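# Place the lid fully onto the box with suction

## Task

Set the lid onto the box so it sits fully down and stays there on its own, without the robot holding it; then switch suction off and move the tool away.

## Robot and tools

Robot: one FANUC CRX-5iA arm (six revolute joints J1 to J6, waist to wrist roll) carrying a vacuum tool with a single suction cup. There is only one arm, so every command is a single row. The controlled point is the cup point: the centre of the cup rim when nothing touches it. The cup points along the cup point's own +z axis. About 4 cm back from the rim, the tool body and wrist camera stick out up to roughly 9 cm sideways, so leave room for them near the box.

Frames: results report the cup point in the scene frame. Its origin lies on the tabletop under the arm base, +z is up, and +y is to the left when looking along +x. Position is in metres, orientation is a quaternion in w,x,y,z order. The base may be slightly tilted, and at long reach the printed position can be a little off the true one.

A row is 7 numbers, each from -1 to 1: dx, dy, dz, rx, ry, rz, suction. The first six are an offset, not a pose. They are expressed in the cup point's own axes and measured from the cup point pose in the most recent result that showed it (before any such result, or for a second call inside one reply, from where the arm is when the action begins). A value of 1.0 stands for 0.6 m of translation or 180 degrees of rotation; rx, ry, rz form one rotation vector. Every row in a list is counted from that same reference, not chained from the previous row. All zeros therefore drives the arm back to the reference pose; it is not a pause. The seventh number turns suction on when above 0.01 and off at 0.01 or below; it stays at whatever was last sent.

Tools:
- execute_actions {actions, pictures}. actions holds at most one item. An empty list only reports state. An item with rows (1 to 15 rows) and steps (1 to 15, default 15) runs that many control steps of 1/30 s; each row is used for one step and the final row repeats if steps outnumber rows. An item with only steps (up to 300) waits, counted from the previous result, so thinking time is included. pictures toggles camera images. A refused call sends nothing.
- move {target, speed}. target is one 7-number row as above (offset from the last shown cup pose). The tool follows a straight path lasting 0.5 to 10 s toward it; anything longer is cut off at 10 s. speed is the path's top linear speed in m/s, 0.002 to 0.5, default 0.25; rotation is capped at twice that in rad/s. The suction value is sent at the start and not waited on. The path ignores obstacles, and the real cup can lag, drift, or overshoot speed, especially with a nearly straight arm. The result adds a move: line with the outcome (done, off_target, moving, held, fault), any limits that acted (paced = pose clipped; held = some steps blocked, after which the arm may lurch fast) and the distance left to target.
- wait {seconds}: 0 to 10 s, sends nothing new.
- zoom_image {camera, region}: camera is cam_head_left, cam_head_right, cam_high, cam_low or cam_wrist (each 504x504); region is [x0, y0, x1, y1] in pixels from the top-left, at most 504 by 504.
- read_manual {section}: licence text only, no motion.
- finished_scene {scene}: ends the current scene (give its number) irreversibly and reports success.

Motion limits: each control step the commanded pose is clipped to within 70 mm and 16 degrees of the measured pose, then damped inverse kinematics drives the joints, favouring position over orientation. A large offset may need several calls; after an action the arm only continues to the last clipped pose, so read the result and command the remainder. The Hand target line shows where the controller is heading. The simulation keeps running while you think.

Results: the state line gives end_effector_position and end_effector_quat_wxyz, joint positions, flange force (noisy, includes held weight, may say no reading), suction_measured and part_present. HELD marks steps the clearance check altered; pose unreachable means that check intervened. The mount under the base counts as arm for that check.

Gripping: with suction on, press the 36 mm rim flat onto a smooth surface of the lid so it seals all around, away from edges, seams or holes. suction_measured near 0 means no seal; 0.83 or more means airtight; part_present flips to 1 at 0.50 and back to 0 below 0.45. Under vacuum the cup shortens, so the lid sits up to about 12 mm nearer the tool. Vacuum alone may lift the lid. To release, lower it until it rests, switch suction off, then back off at least 15 mm. If the cup seals to the table, turn suction off to free it.

Avoid: contact force of 150 N anywhere, or joint torque at its load limit (144 N m for J1 to J3, 36 N m for J4 to J6), triggers a 10 s stop. The arm is stiff, so aiming even slightly past a firm contact can fault; approach slowly and stop at contact. Faster moves hit harder. Do not drop, slam or knock anything, and never push objects off the table. A loose object may occasionally get nudged by something. Motors heat while holding loads; a MOTOR HOT warning precedes a braking stop. Finish only once the lid is fully seated and resting unaided, suction off, tool clear.

Each tool is called after ">>>" by a JSON object that holds its "api" and its "payload".

## Session

>>> {"api": "execute_actions", "payload": {"actions": []}}

Scene clock: 0.00 s of 5000.00 s.
end_effector_position=(+0.5020, +0.0229, +0.3950) suction_measured=0.01 part_present=0 end_effector_quat_wxyz=(+0.000, -0.020, +1.000, -0.003)
Joint positions: [ 0.263  0.128  0.195  0.003 -1.632 -0.266]
Joint velocities: [-0.    -0.     0.001  0.     0.     0.   ]
Flange force (N, the push that the arm receives, along the end effector's own x y z axes): no reading
Hand target: +0.502, +0.023, +0.395; +0.000, -0.020, +1.000, -0.003

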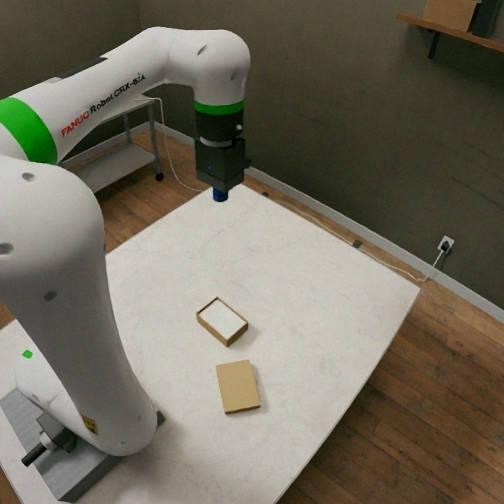

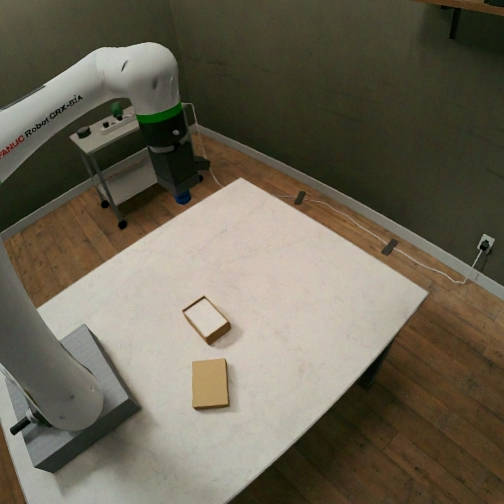

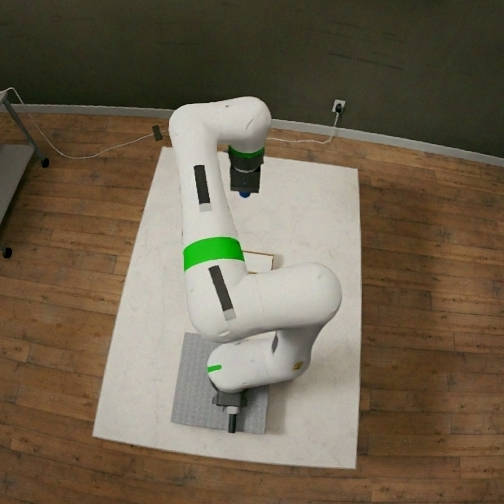

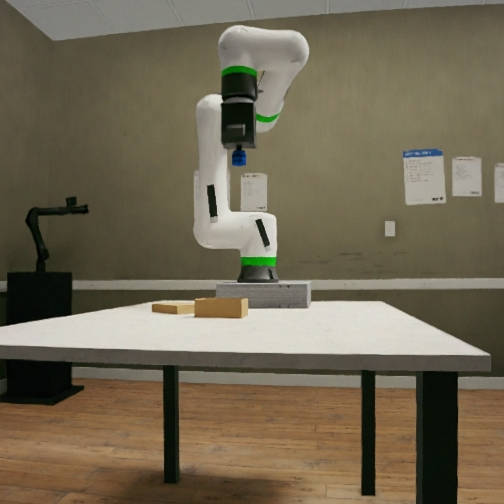

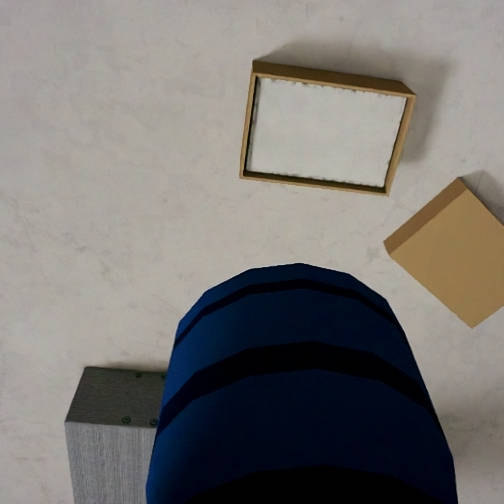

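>>> {"api": "move", "payload": {"target": [0.29,-0.37,0.45,0,0,0.24,0]}}

Scene clock: 14.27 s of 5000.00 s.
end_effector_position=(+0.3376, -0.2085, +0.1267) suction_measured=0.01 part_present=0 end_effector_quat_wxyz=(+0.001, +0.348, +0.937, -0.005)
Joint positions: [-0.262  0.046 -0.559  0.003 -0.959 -0.495]
Joint velocities: [-0.001  0.001  0.001  0.     0.    -0.002]
Flange force (N, the push that the arm receives, along the end effector's own x y z axes): [1.5 -1.7 -1.8]
Hand target: +0.338, -0.209, +0.127; +0.001, +0.348, +0.937, -0.005
Off the commanded pose: 0.001 m, 0 deg.
After step 90, 9.27 s passed at rest.
move: done

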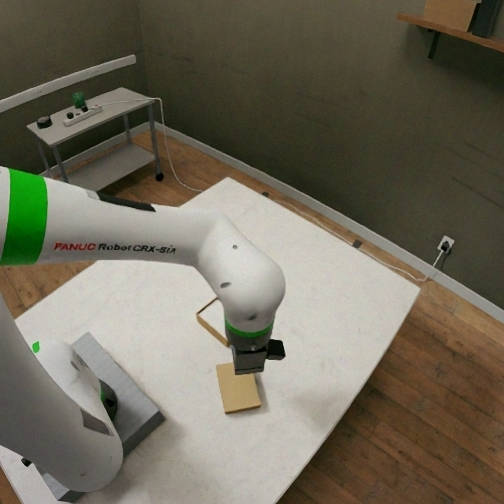

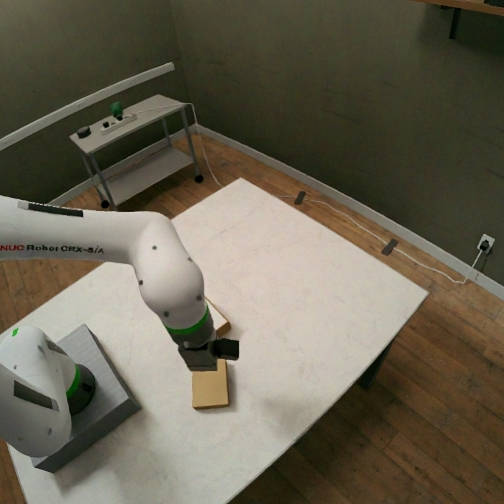

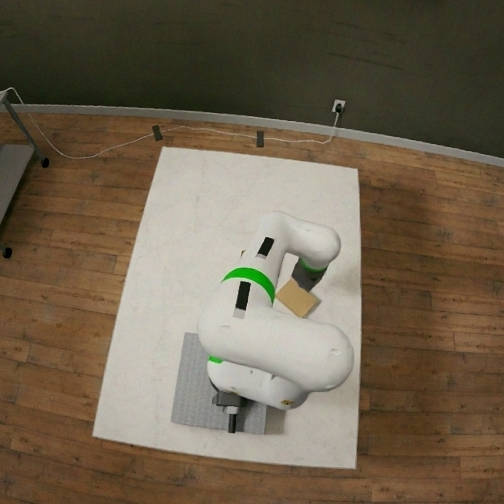

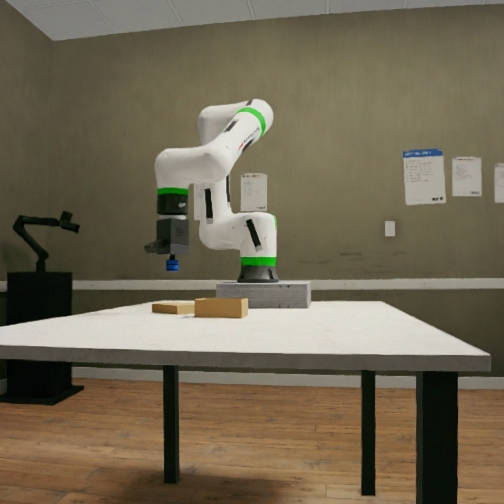

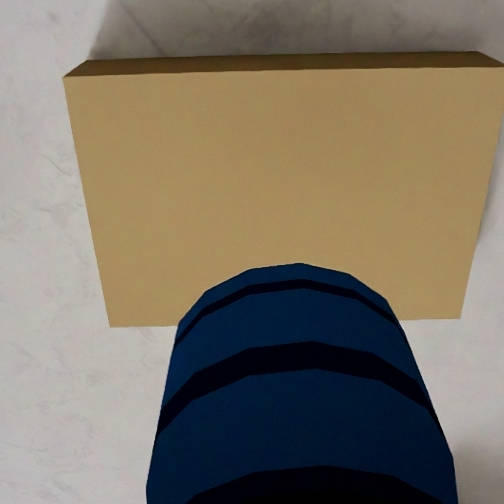

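>>> {"api": "move", "payload": {"target": [0.028,-0.009,0.155,0,0,0,1], "speed": 0.12}}

>>> {"api": "move", "payload": {"target": [0,0,0.02,0,0,0,1], "speed": 0.02}}

Scene clock: 29.20 s of 5000.00 s.
end_effector_position=(+0.3214, -0.2022, +0.0335) suction_measured=0.01 part_present=0 end_effector_quat_wxyz=(+0.001, +0.348, +0.937, -0.004)
Joint positions: [-0.253  0.195 -0.682  0.003 -0.688 -0.504]
Joint velocities: [ 0.     0.001 -0.     0.001  0.001 -0.   ]
Flange force (N, the push that the arm receives, along the end effector's own x y z axes): [4.2 -2.0 -3.9]
Hand target: +0.321, -0.202, +0.033; +0.001, +0.348, +0.937, -0.004
Off the commanded pose: 0.000 m, 0 deg.
After step 90, 10.77 s passed at rest.
move: done

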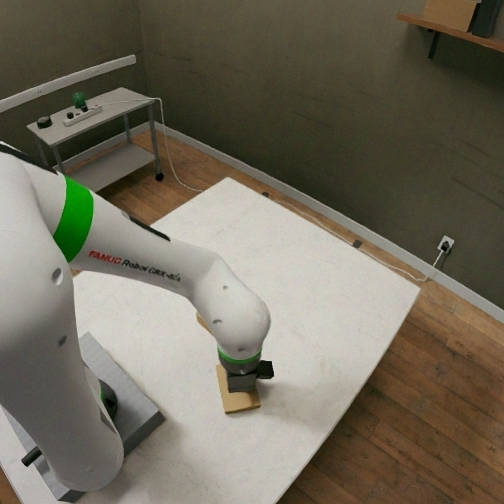

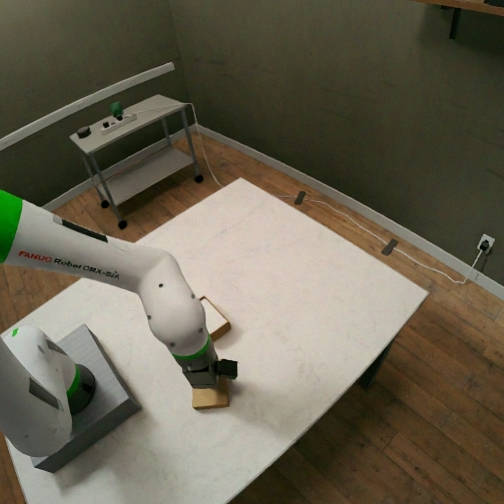

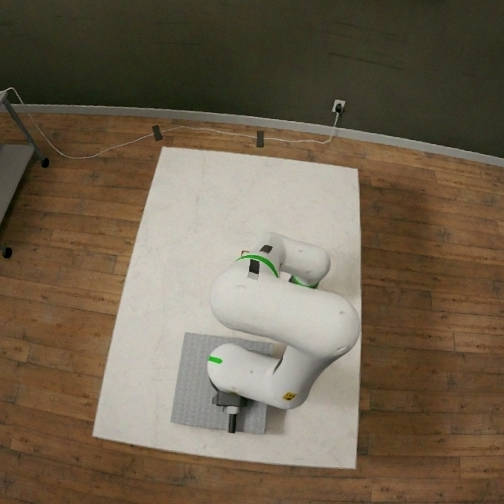

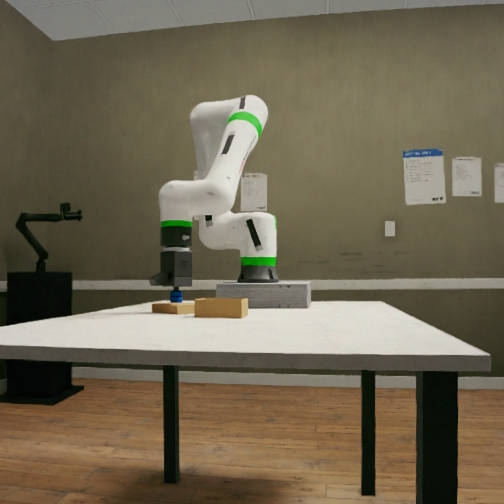

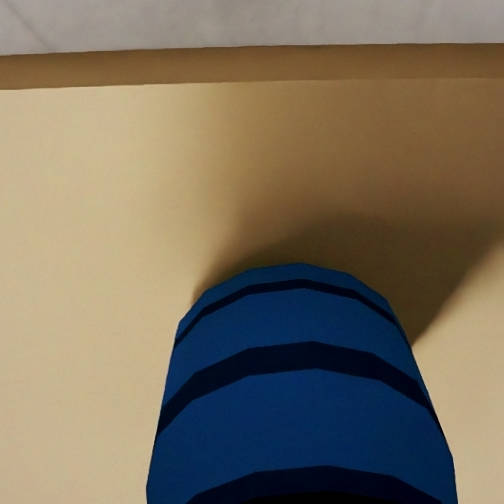

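Scene clock: 30.03 s of 5000.00 s.
end_effector_position=(+0.3214, -0.2022, +0.0214) suction_measured=0.98 part_present=1 end_effector_quat_wxyz=(+0.001, +0.348, +0.937, -0.004)
Joint positions: [-0.253  0.225 -0.687  0.003 -0.653 -0.504]
Joint velocities: [ 0.     0.001  0.001 -0.     0.001 -0.001]
Flange force (N, the push that the arm receives, along the end effector's own x y z axes): [-1.2 -1.0 -2.0]
Hand target: +0.321, -0.202, +0.021; +0.001, +0.348, +0.937, -0.004
Off the commanded pose: 0.000 m, 0 deg.
move: done

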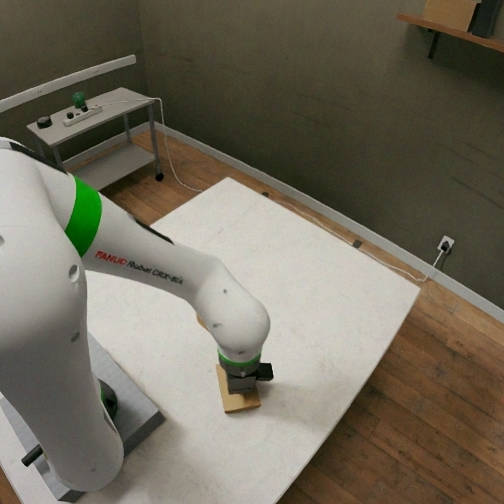

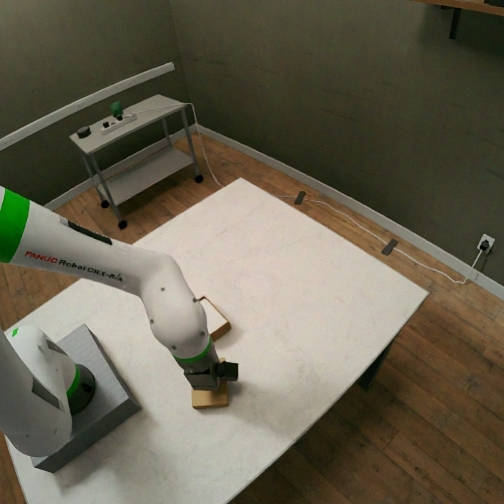

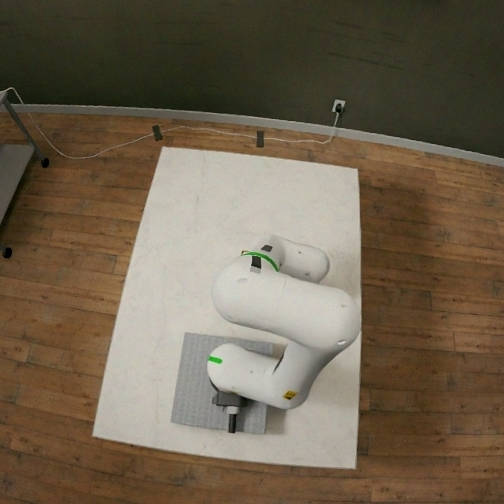

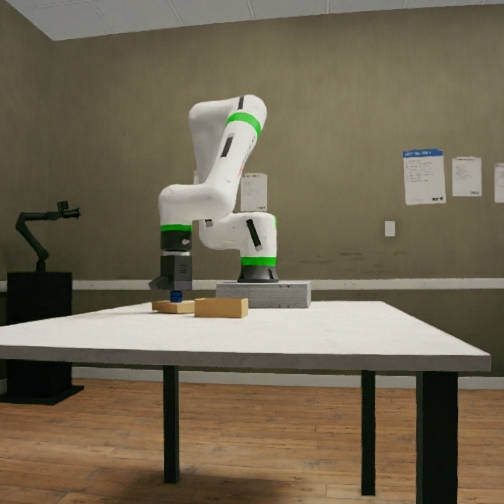

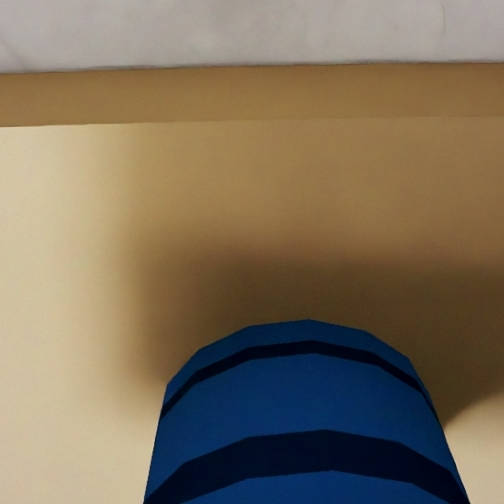

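>>> {"api": "move", "payload": {"target": [0,0,-0.13,0,0,0,1]}}

>>> {"api": "move", "payload": {"target": [0.016,0.331,0,0,0,-0.056,1]}}

>>> {"api": "zoom_image", "payload": {"camera": "cam_low", "region": [170,250,270,330]}}

>>> {"api": "zoom_image", "payload": {"camera": "cam_head_left", "region": [180,270,270,360]}}

Scene clock: 43.87 s of 5000.00 s.
end_effector_position=(+0.3214, -0.2018, +0.0997) suction_measured=0.98 part_present=1 end_effector_quat_wxyz=(+0.001, +0.348, +0.937, -0.005)
Joint positions: [-0.253  0.051 -0.633  0.003 -0.881 -0.504]
Joint velocities: [ 0.    -0.001 -0.002 -0.    -0.001  0.002]
Flange force (N, the push that the arm receives, along the end effector's own x y z axes): [0.4 -4.6 -5.2]
Hand target: +0.321, -0.202, +0.100; +0.001, +0.348, +0.937, -0.005
Off the commanded pose: 0.000 m, 0 deg.
After step 90, 10.03 s passed at rest.
move: done

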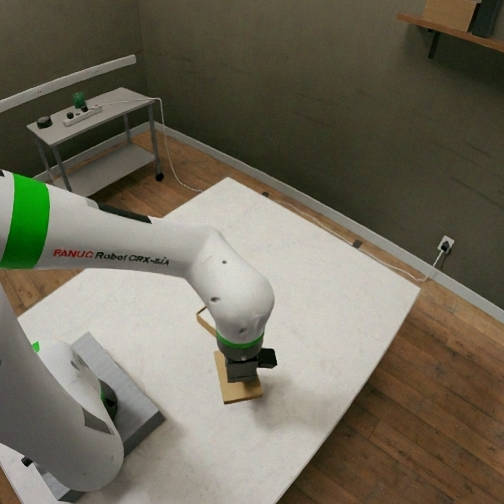

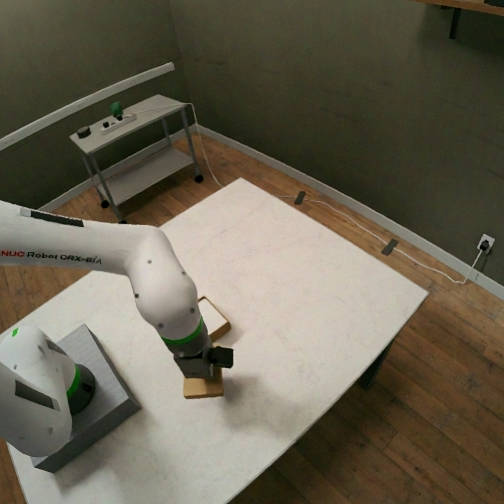

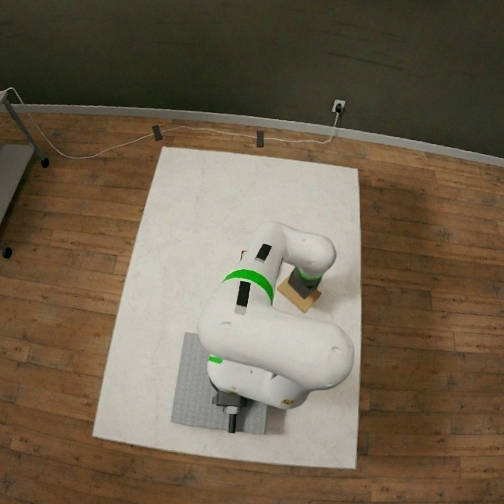

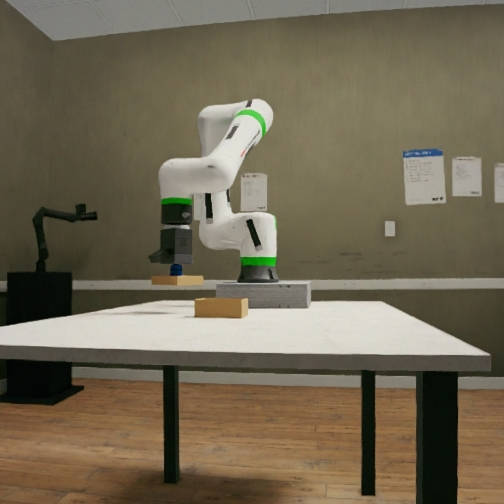

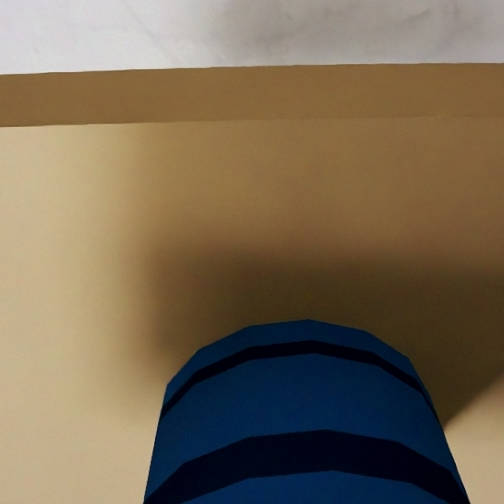

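Scene clock: 45.07 s of 5000.00 s.
end_effector_position=(+0.4438, -0.0441, +0.0982) suction_measured=0.98 part_present=1 end_effector_quat_wxyz=(+0.001, +0.265, +0.964, -0.003)
Joint positions: [ 0.154  0.207 -0.452  0.003 -0.906 -0.736]
Joint velocities: [ 0.001  0.001  0.002  0.     0.    -0.002]
Flange force (N, the push that the arm receives, along the end effector's own x y z axes): [-1.6 -0.6 -3.6]
Hand target: +0.444, -0.044, +0.098; +0.001, +0.265, +0.964, -0.003
Off the commanded pose: 0.001 m, 0 deg.
move: done

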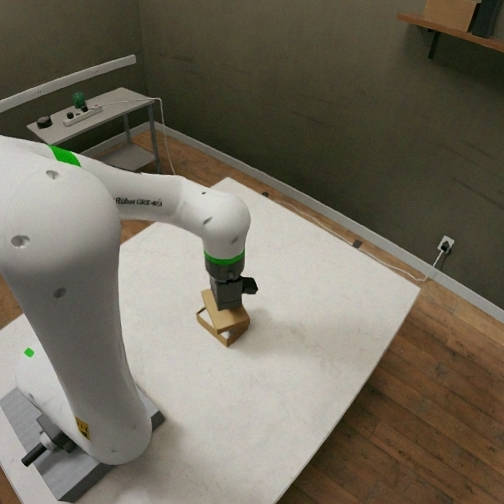

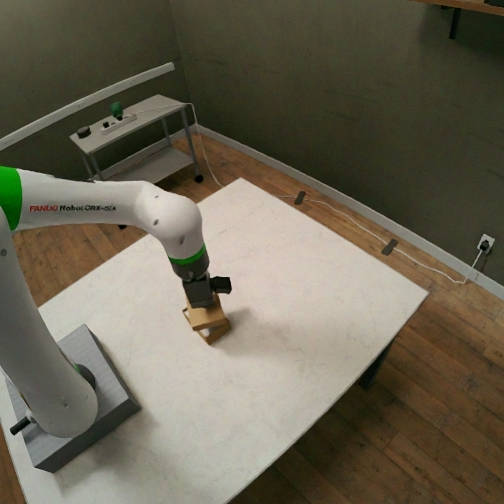

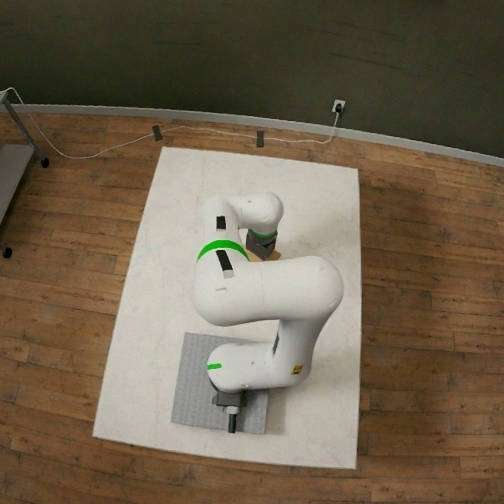

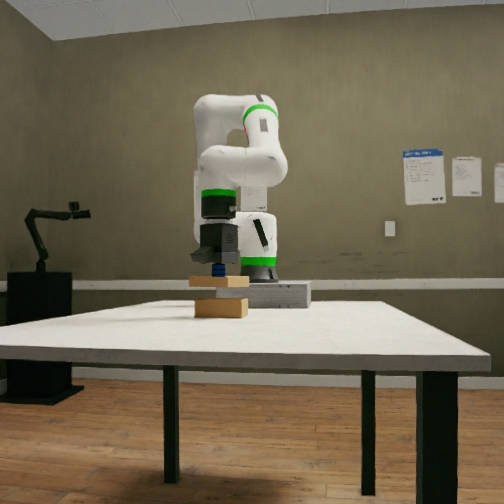

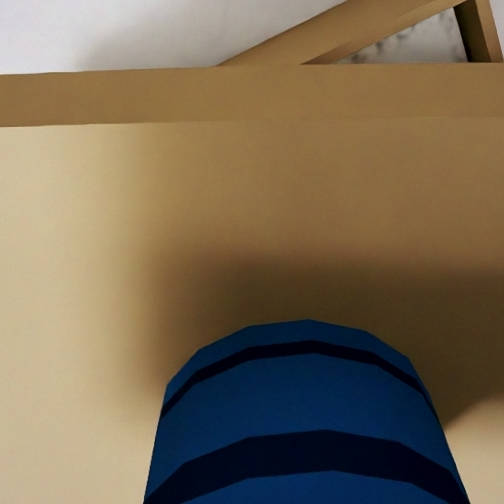

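Region (170, 250, 270, 330) of cam_low's 504x504 image, scaled by 5.040, with more detail than that image has; it fills the top 403 rows of this view, and the rest is white.

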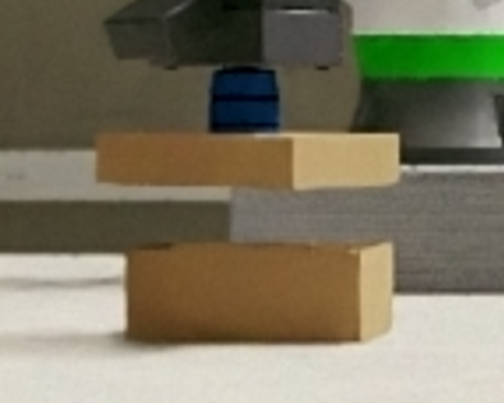

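Region (180, 270, 270, 360) of cam_head_left's 504x504 image, scaled by 5.600, with more detail than that image has.

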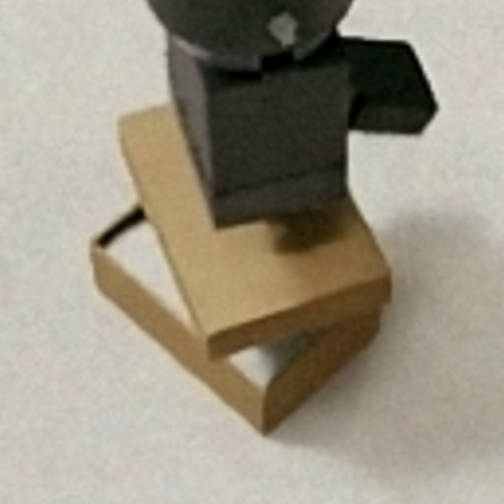

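>>> {"api": "move", "payload": {"target": [0.003,0.007,0.03,0,0,-0.126,1]}}

>>> {"api": "zoom_image", "payload": {"camera": "cam_low", "region": [170,250,270,330]}}

>>> {"api": "zoom_image", "payload": {"camera": "cam_head_left", "region": [180,270,270,360]}}

Scene clock: 56.27 s of 5000.00 s.
end_effector_position=(+0.4444, -0.0396, +0.0801) suction_measured=0.98 part_present=1 end_effector_quat_wxyz=(+0.000, +0.070, +0.998, -0.003)
Joint positions: [ 0.165  0.239 -0.466  0.003 -0.86  -0.35 ]
Joint velocities: [-0.001 -0.     0.002 -0.001  0.     0.001]
Flange force (N, the push that the arm receives, along the end effector's own x y z axes): [-1.3 -1.7 -2.5]
Hand target: +0.444, -0.040, +0.080; +0.000, +0.070, +0.998, -0.003
Off the commanded pose: 0.000 m, 0 deg.
After step 90, 7.03 s passed at rest.
move: done

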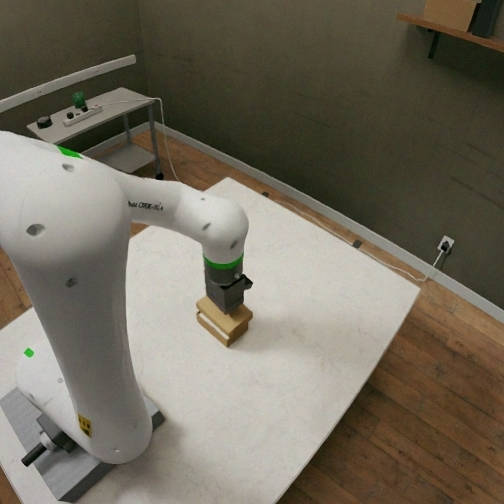

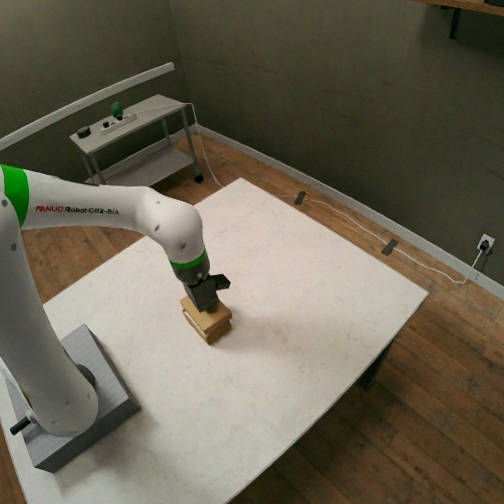

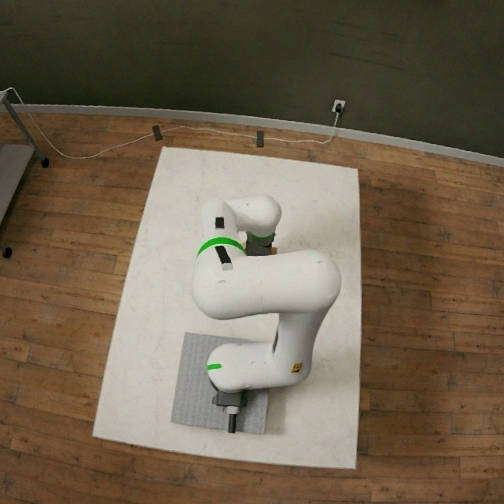

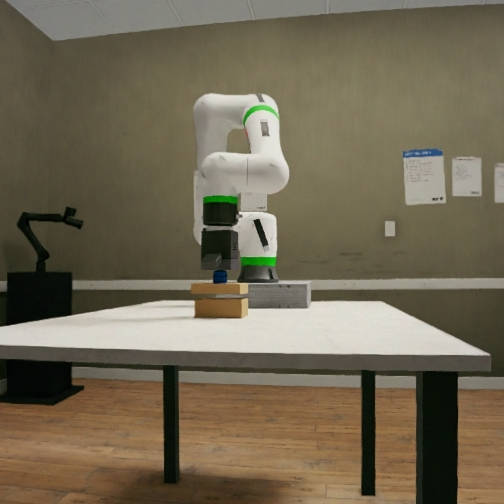

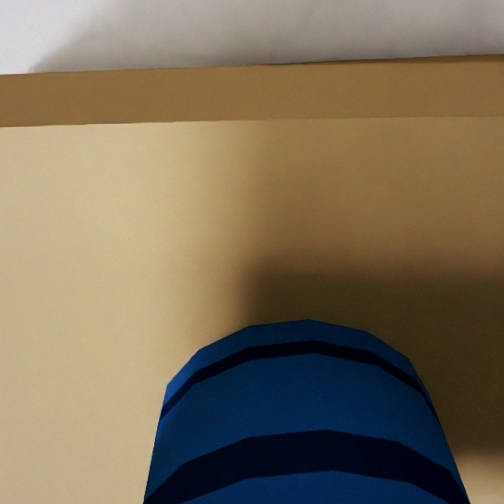

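Region (170, 250, 270, 330) of cam_low's 504x504 image, scaled by 5.040, with more detail than that image has; it fills the top 403 rows of this view, and the rest is white.

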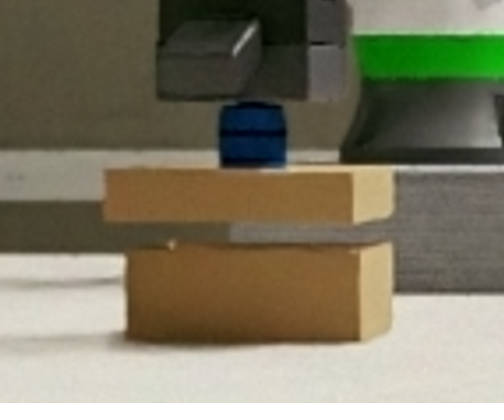

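Region (180, 270, 270, 360) of cam_head_left's 504x504 image, scaled by 5.600, with more detail than that image has.

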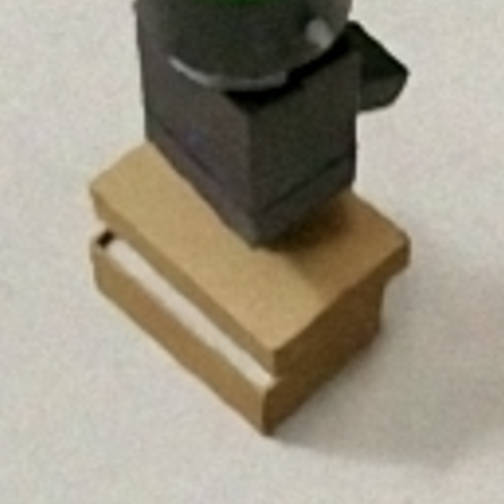

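>>> {"api": "move", "payload": {"target": [0.015,0.007,0.012,0,0,-0.01,1], "speed": 0.05}}

>>> {"api": "zoom_image", "payload": {"camera": "cam_low", "region": [170,250,270,330]}}

>>> {"api": "zoom_image", "payload": {"camera": "cam_head_left", "region": [180,270,270,360]}}

Scene clock: 78.10 s of 5000.00 s.
end_effector_position=(+0.4361, -0.0341, +0.0729) suction_measured=0.98 part_present=1 end_effector_quat_wxyz=(+0.000, +0.054, +0.999, -0.003)
Joint positions: [ 0.181  0.233 -0.496  0.003 -0.836 -0.336]
Joint velocities: [ 0.001  0.001 -0.    -0.     0.     0.001]
Flange force (N, the push that the arm receives, along the end effector's own x y z axes): [-0.8 -0.1 -2.2]
Hand target: +0.436, -0.034, +0.073; +0.000, +0.054, +0.999, -0.003
Off the commanded pose: 0.000 m, 0 deg.
After step 90, 18.13 s passed at rest.
move: done

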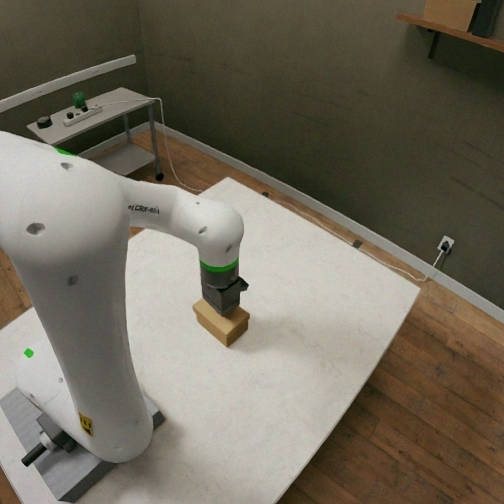

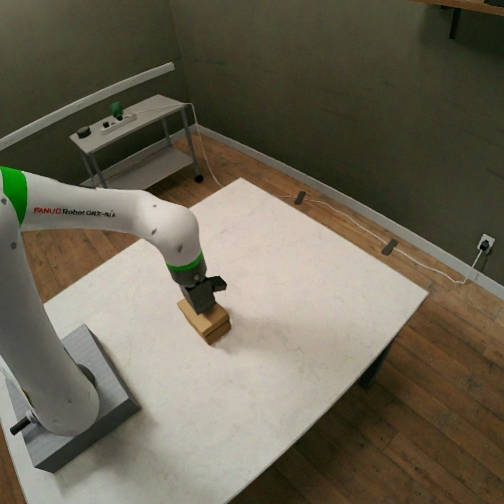

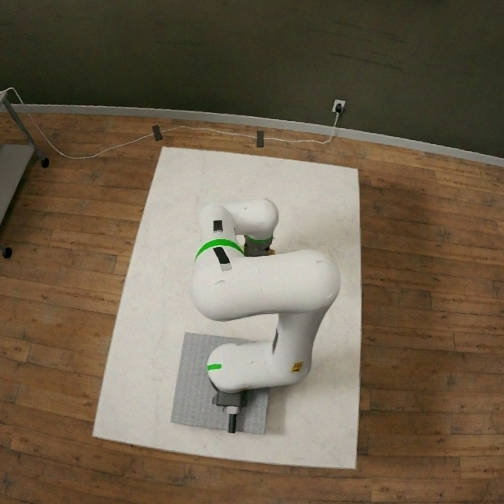

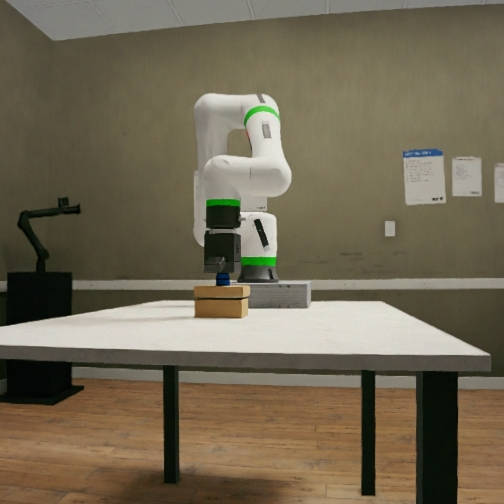

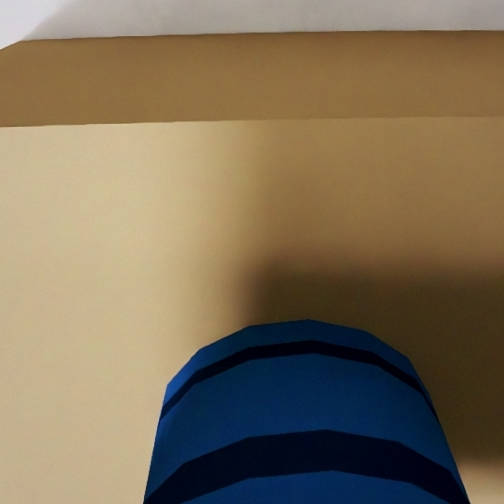

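Region (170, 250, 270, 330) of cam_low's 504x504 image, scaled by 5.040, with more detail than that image has; it fills the top 403 rows of this view, and the rest is white.

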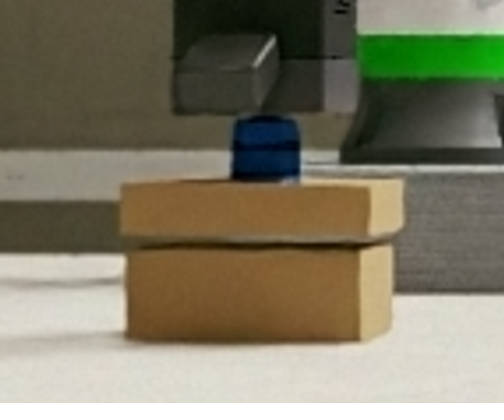

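Region (180, 270, 270, 360) of cam_head_left's 504x504 image, scaled by 5.600, with more detail than that image has.

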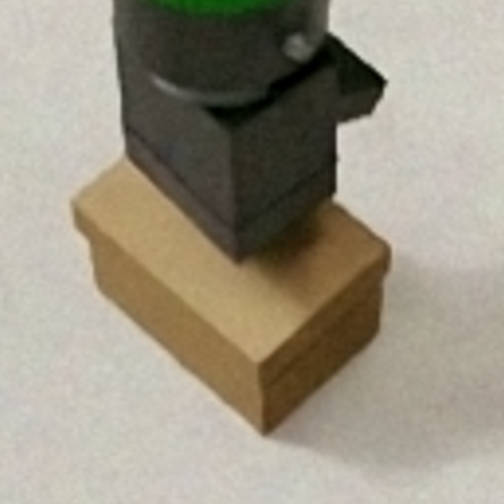

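>>> {"api": "move", "payload": {"target": [0.0025,-0.002,0.016,0,0,0,1], "speed": 0.01}}

>>> {"api": "zoom_image", "payload": {"camera": "cam_low", "region": [170,250,270,330]}}

Scene clock: 92.67 s of 5000.00 s.
end_effector_position=(+0.4344, -0.0352, +0.0632) suction_measured=0.98 part_present=1 end_effector_quat_wxyz=(+0.000, +0.054, +0.999, -0.003)
Joint positions: [ 0.18   0.248 -0.507  0.003 -0.811 -0.334]
Joint velocities: [-0.    -0.     0.001  0.     0.    -0.002]
Flange force (N, the push that the arm receives, along the end effector's own x y z axes): [2.4 -2.3 -5.2]
Hand target: +0.434, -0.035, +0.063; +0.000, +0.054, +0.999, -0.003
Off the commanded pose: 0.000 m, 0 deg.
After step 90, 10.37 s passed at rest.
move: done

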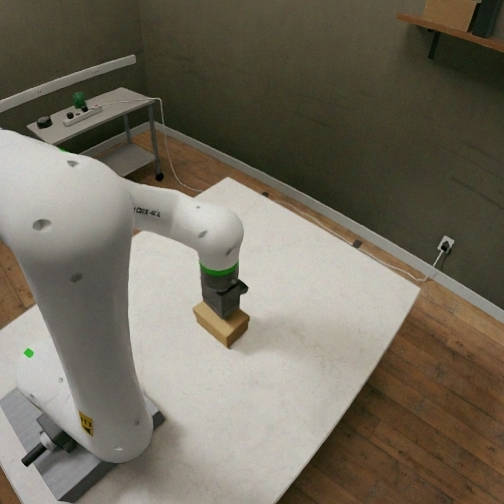

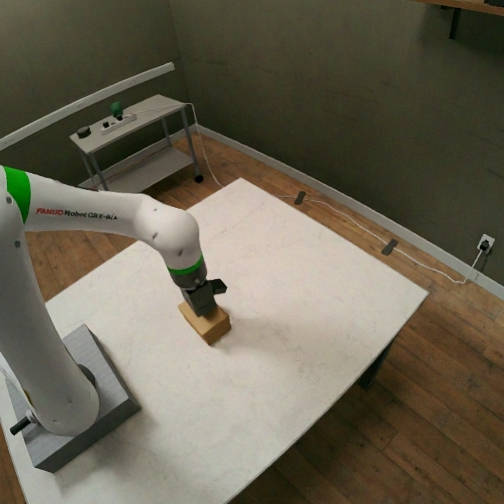

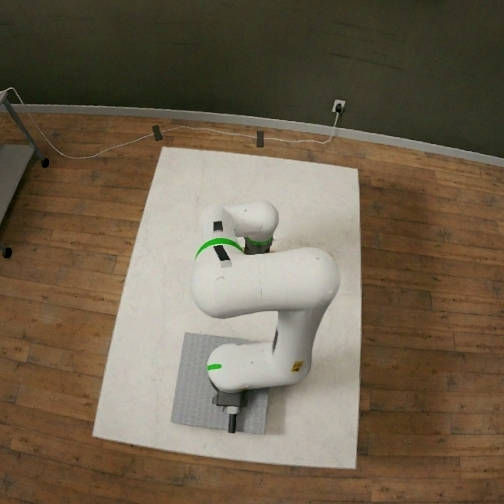

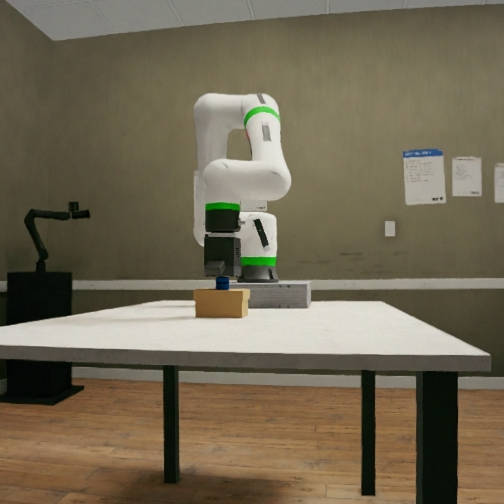

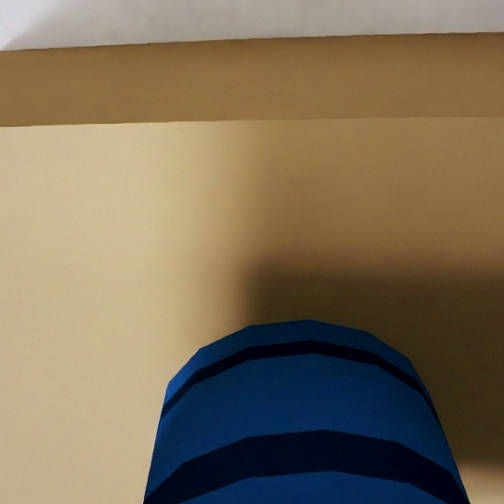

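Region (170, 250, 270, 330) of cam_low's 504x504 image, scaled by 5.040, with more detail than that image has; it fills the top 403 rows of this view, and the rest is white.

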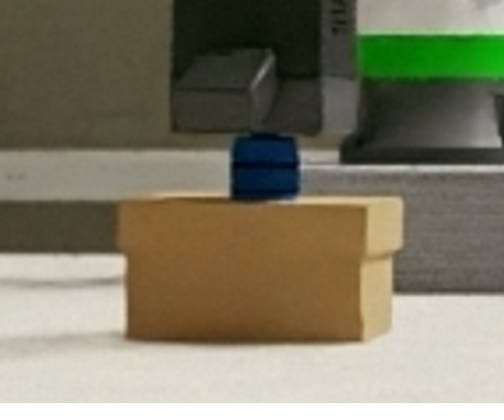

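>>> {"api": "move", "payload": {"target": [0,0,0.004,0,0,0,1], "speed": 0.005}}

>>> {"api": "zoom_image", "payload": {"camera": "cam_low", "region": [170,250,270,330]}}

>>> {"api": "zoom_image", "payload": {"camera": "cam_head_left", "region": [180,270,270,360]}}

Scene clock: 101.47 s of 5000.00 s.
end_effector_position=(+0.4344, -0.0352, +0.0608) suction_measured=0.98 part_present=1 end_effector_quat_wxyz=(+0.000, +0.054, +0.999, -0.003)
Joint positions: [ 0.18   0.252 -0.508  0.003 -0.804 -0.334]
Joint velocities: [ 0.     0.001 -0.     0.    -0.001  0.001]
Flange force (N, the push that the arm receives, along the end effector's own x y z axes): [-2.0 -1.7 -0.5]
Hand target: +0.434, -0.035, +0.061; +0.000, +0.054, +0.999, -0.003
Off the commanded pose: 0.000 m, 0 deg.
After step 90, 5.07 s passed at rest.
move: done

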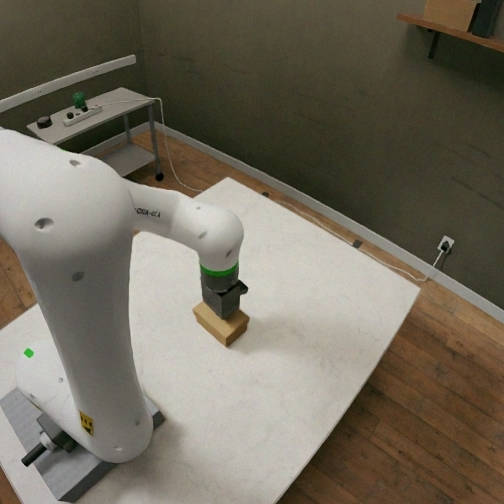

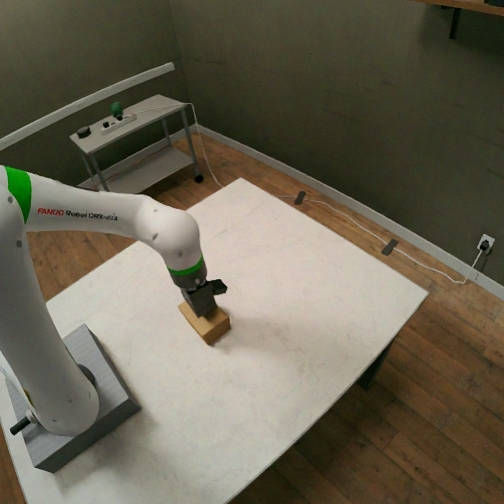

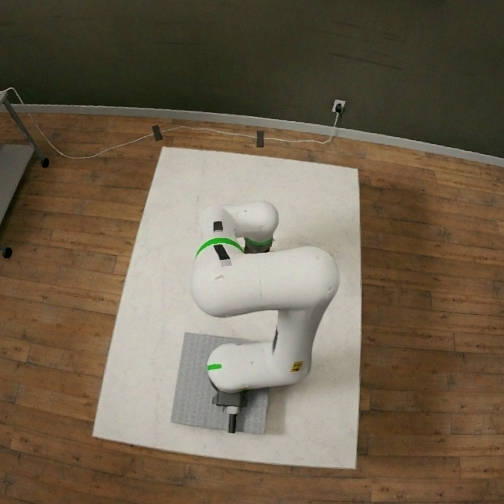

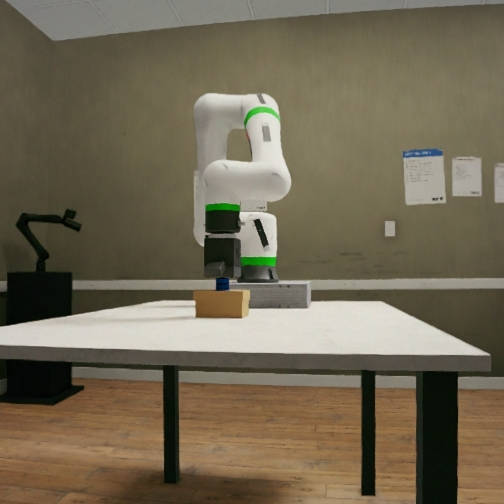

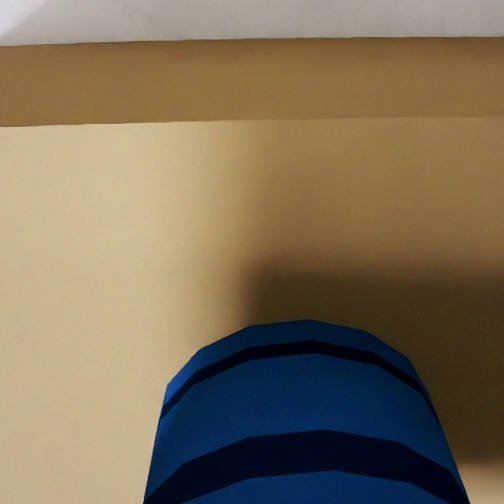

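Region (170, 250, 270, 330) of cam_low's 504x504 image, scaled by 5.040, with more detail than that image has; it fills the top 403 rows of this view, and the rest is white.

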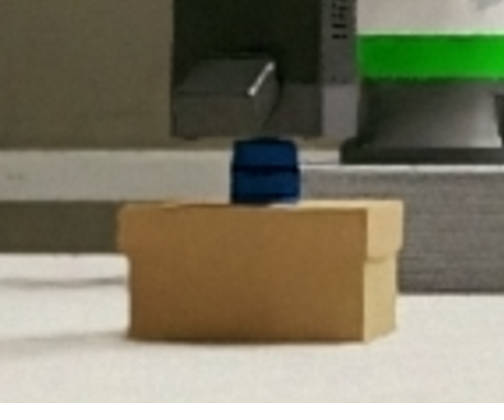

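Region (180, 270, 270, 360) of cam_head_left's 504x504 image, scaled by 5.600, with more detail than that image has.

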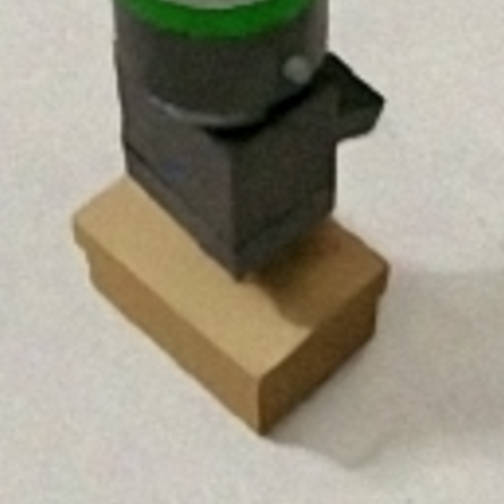

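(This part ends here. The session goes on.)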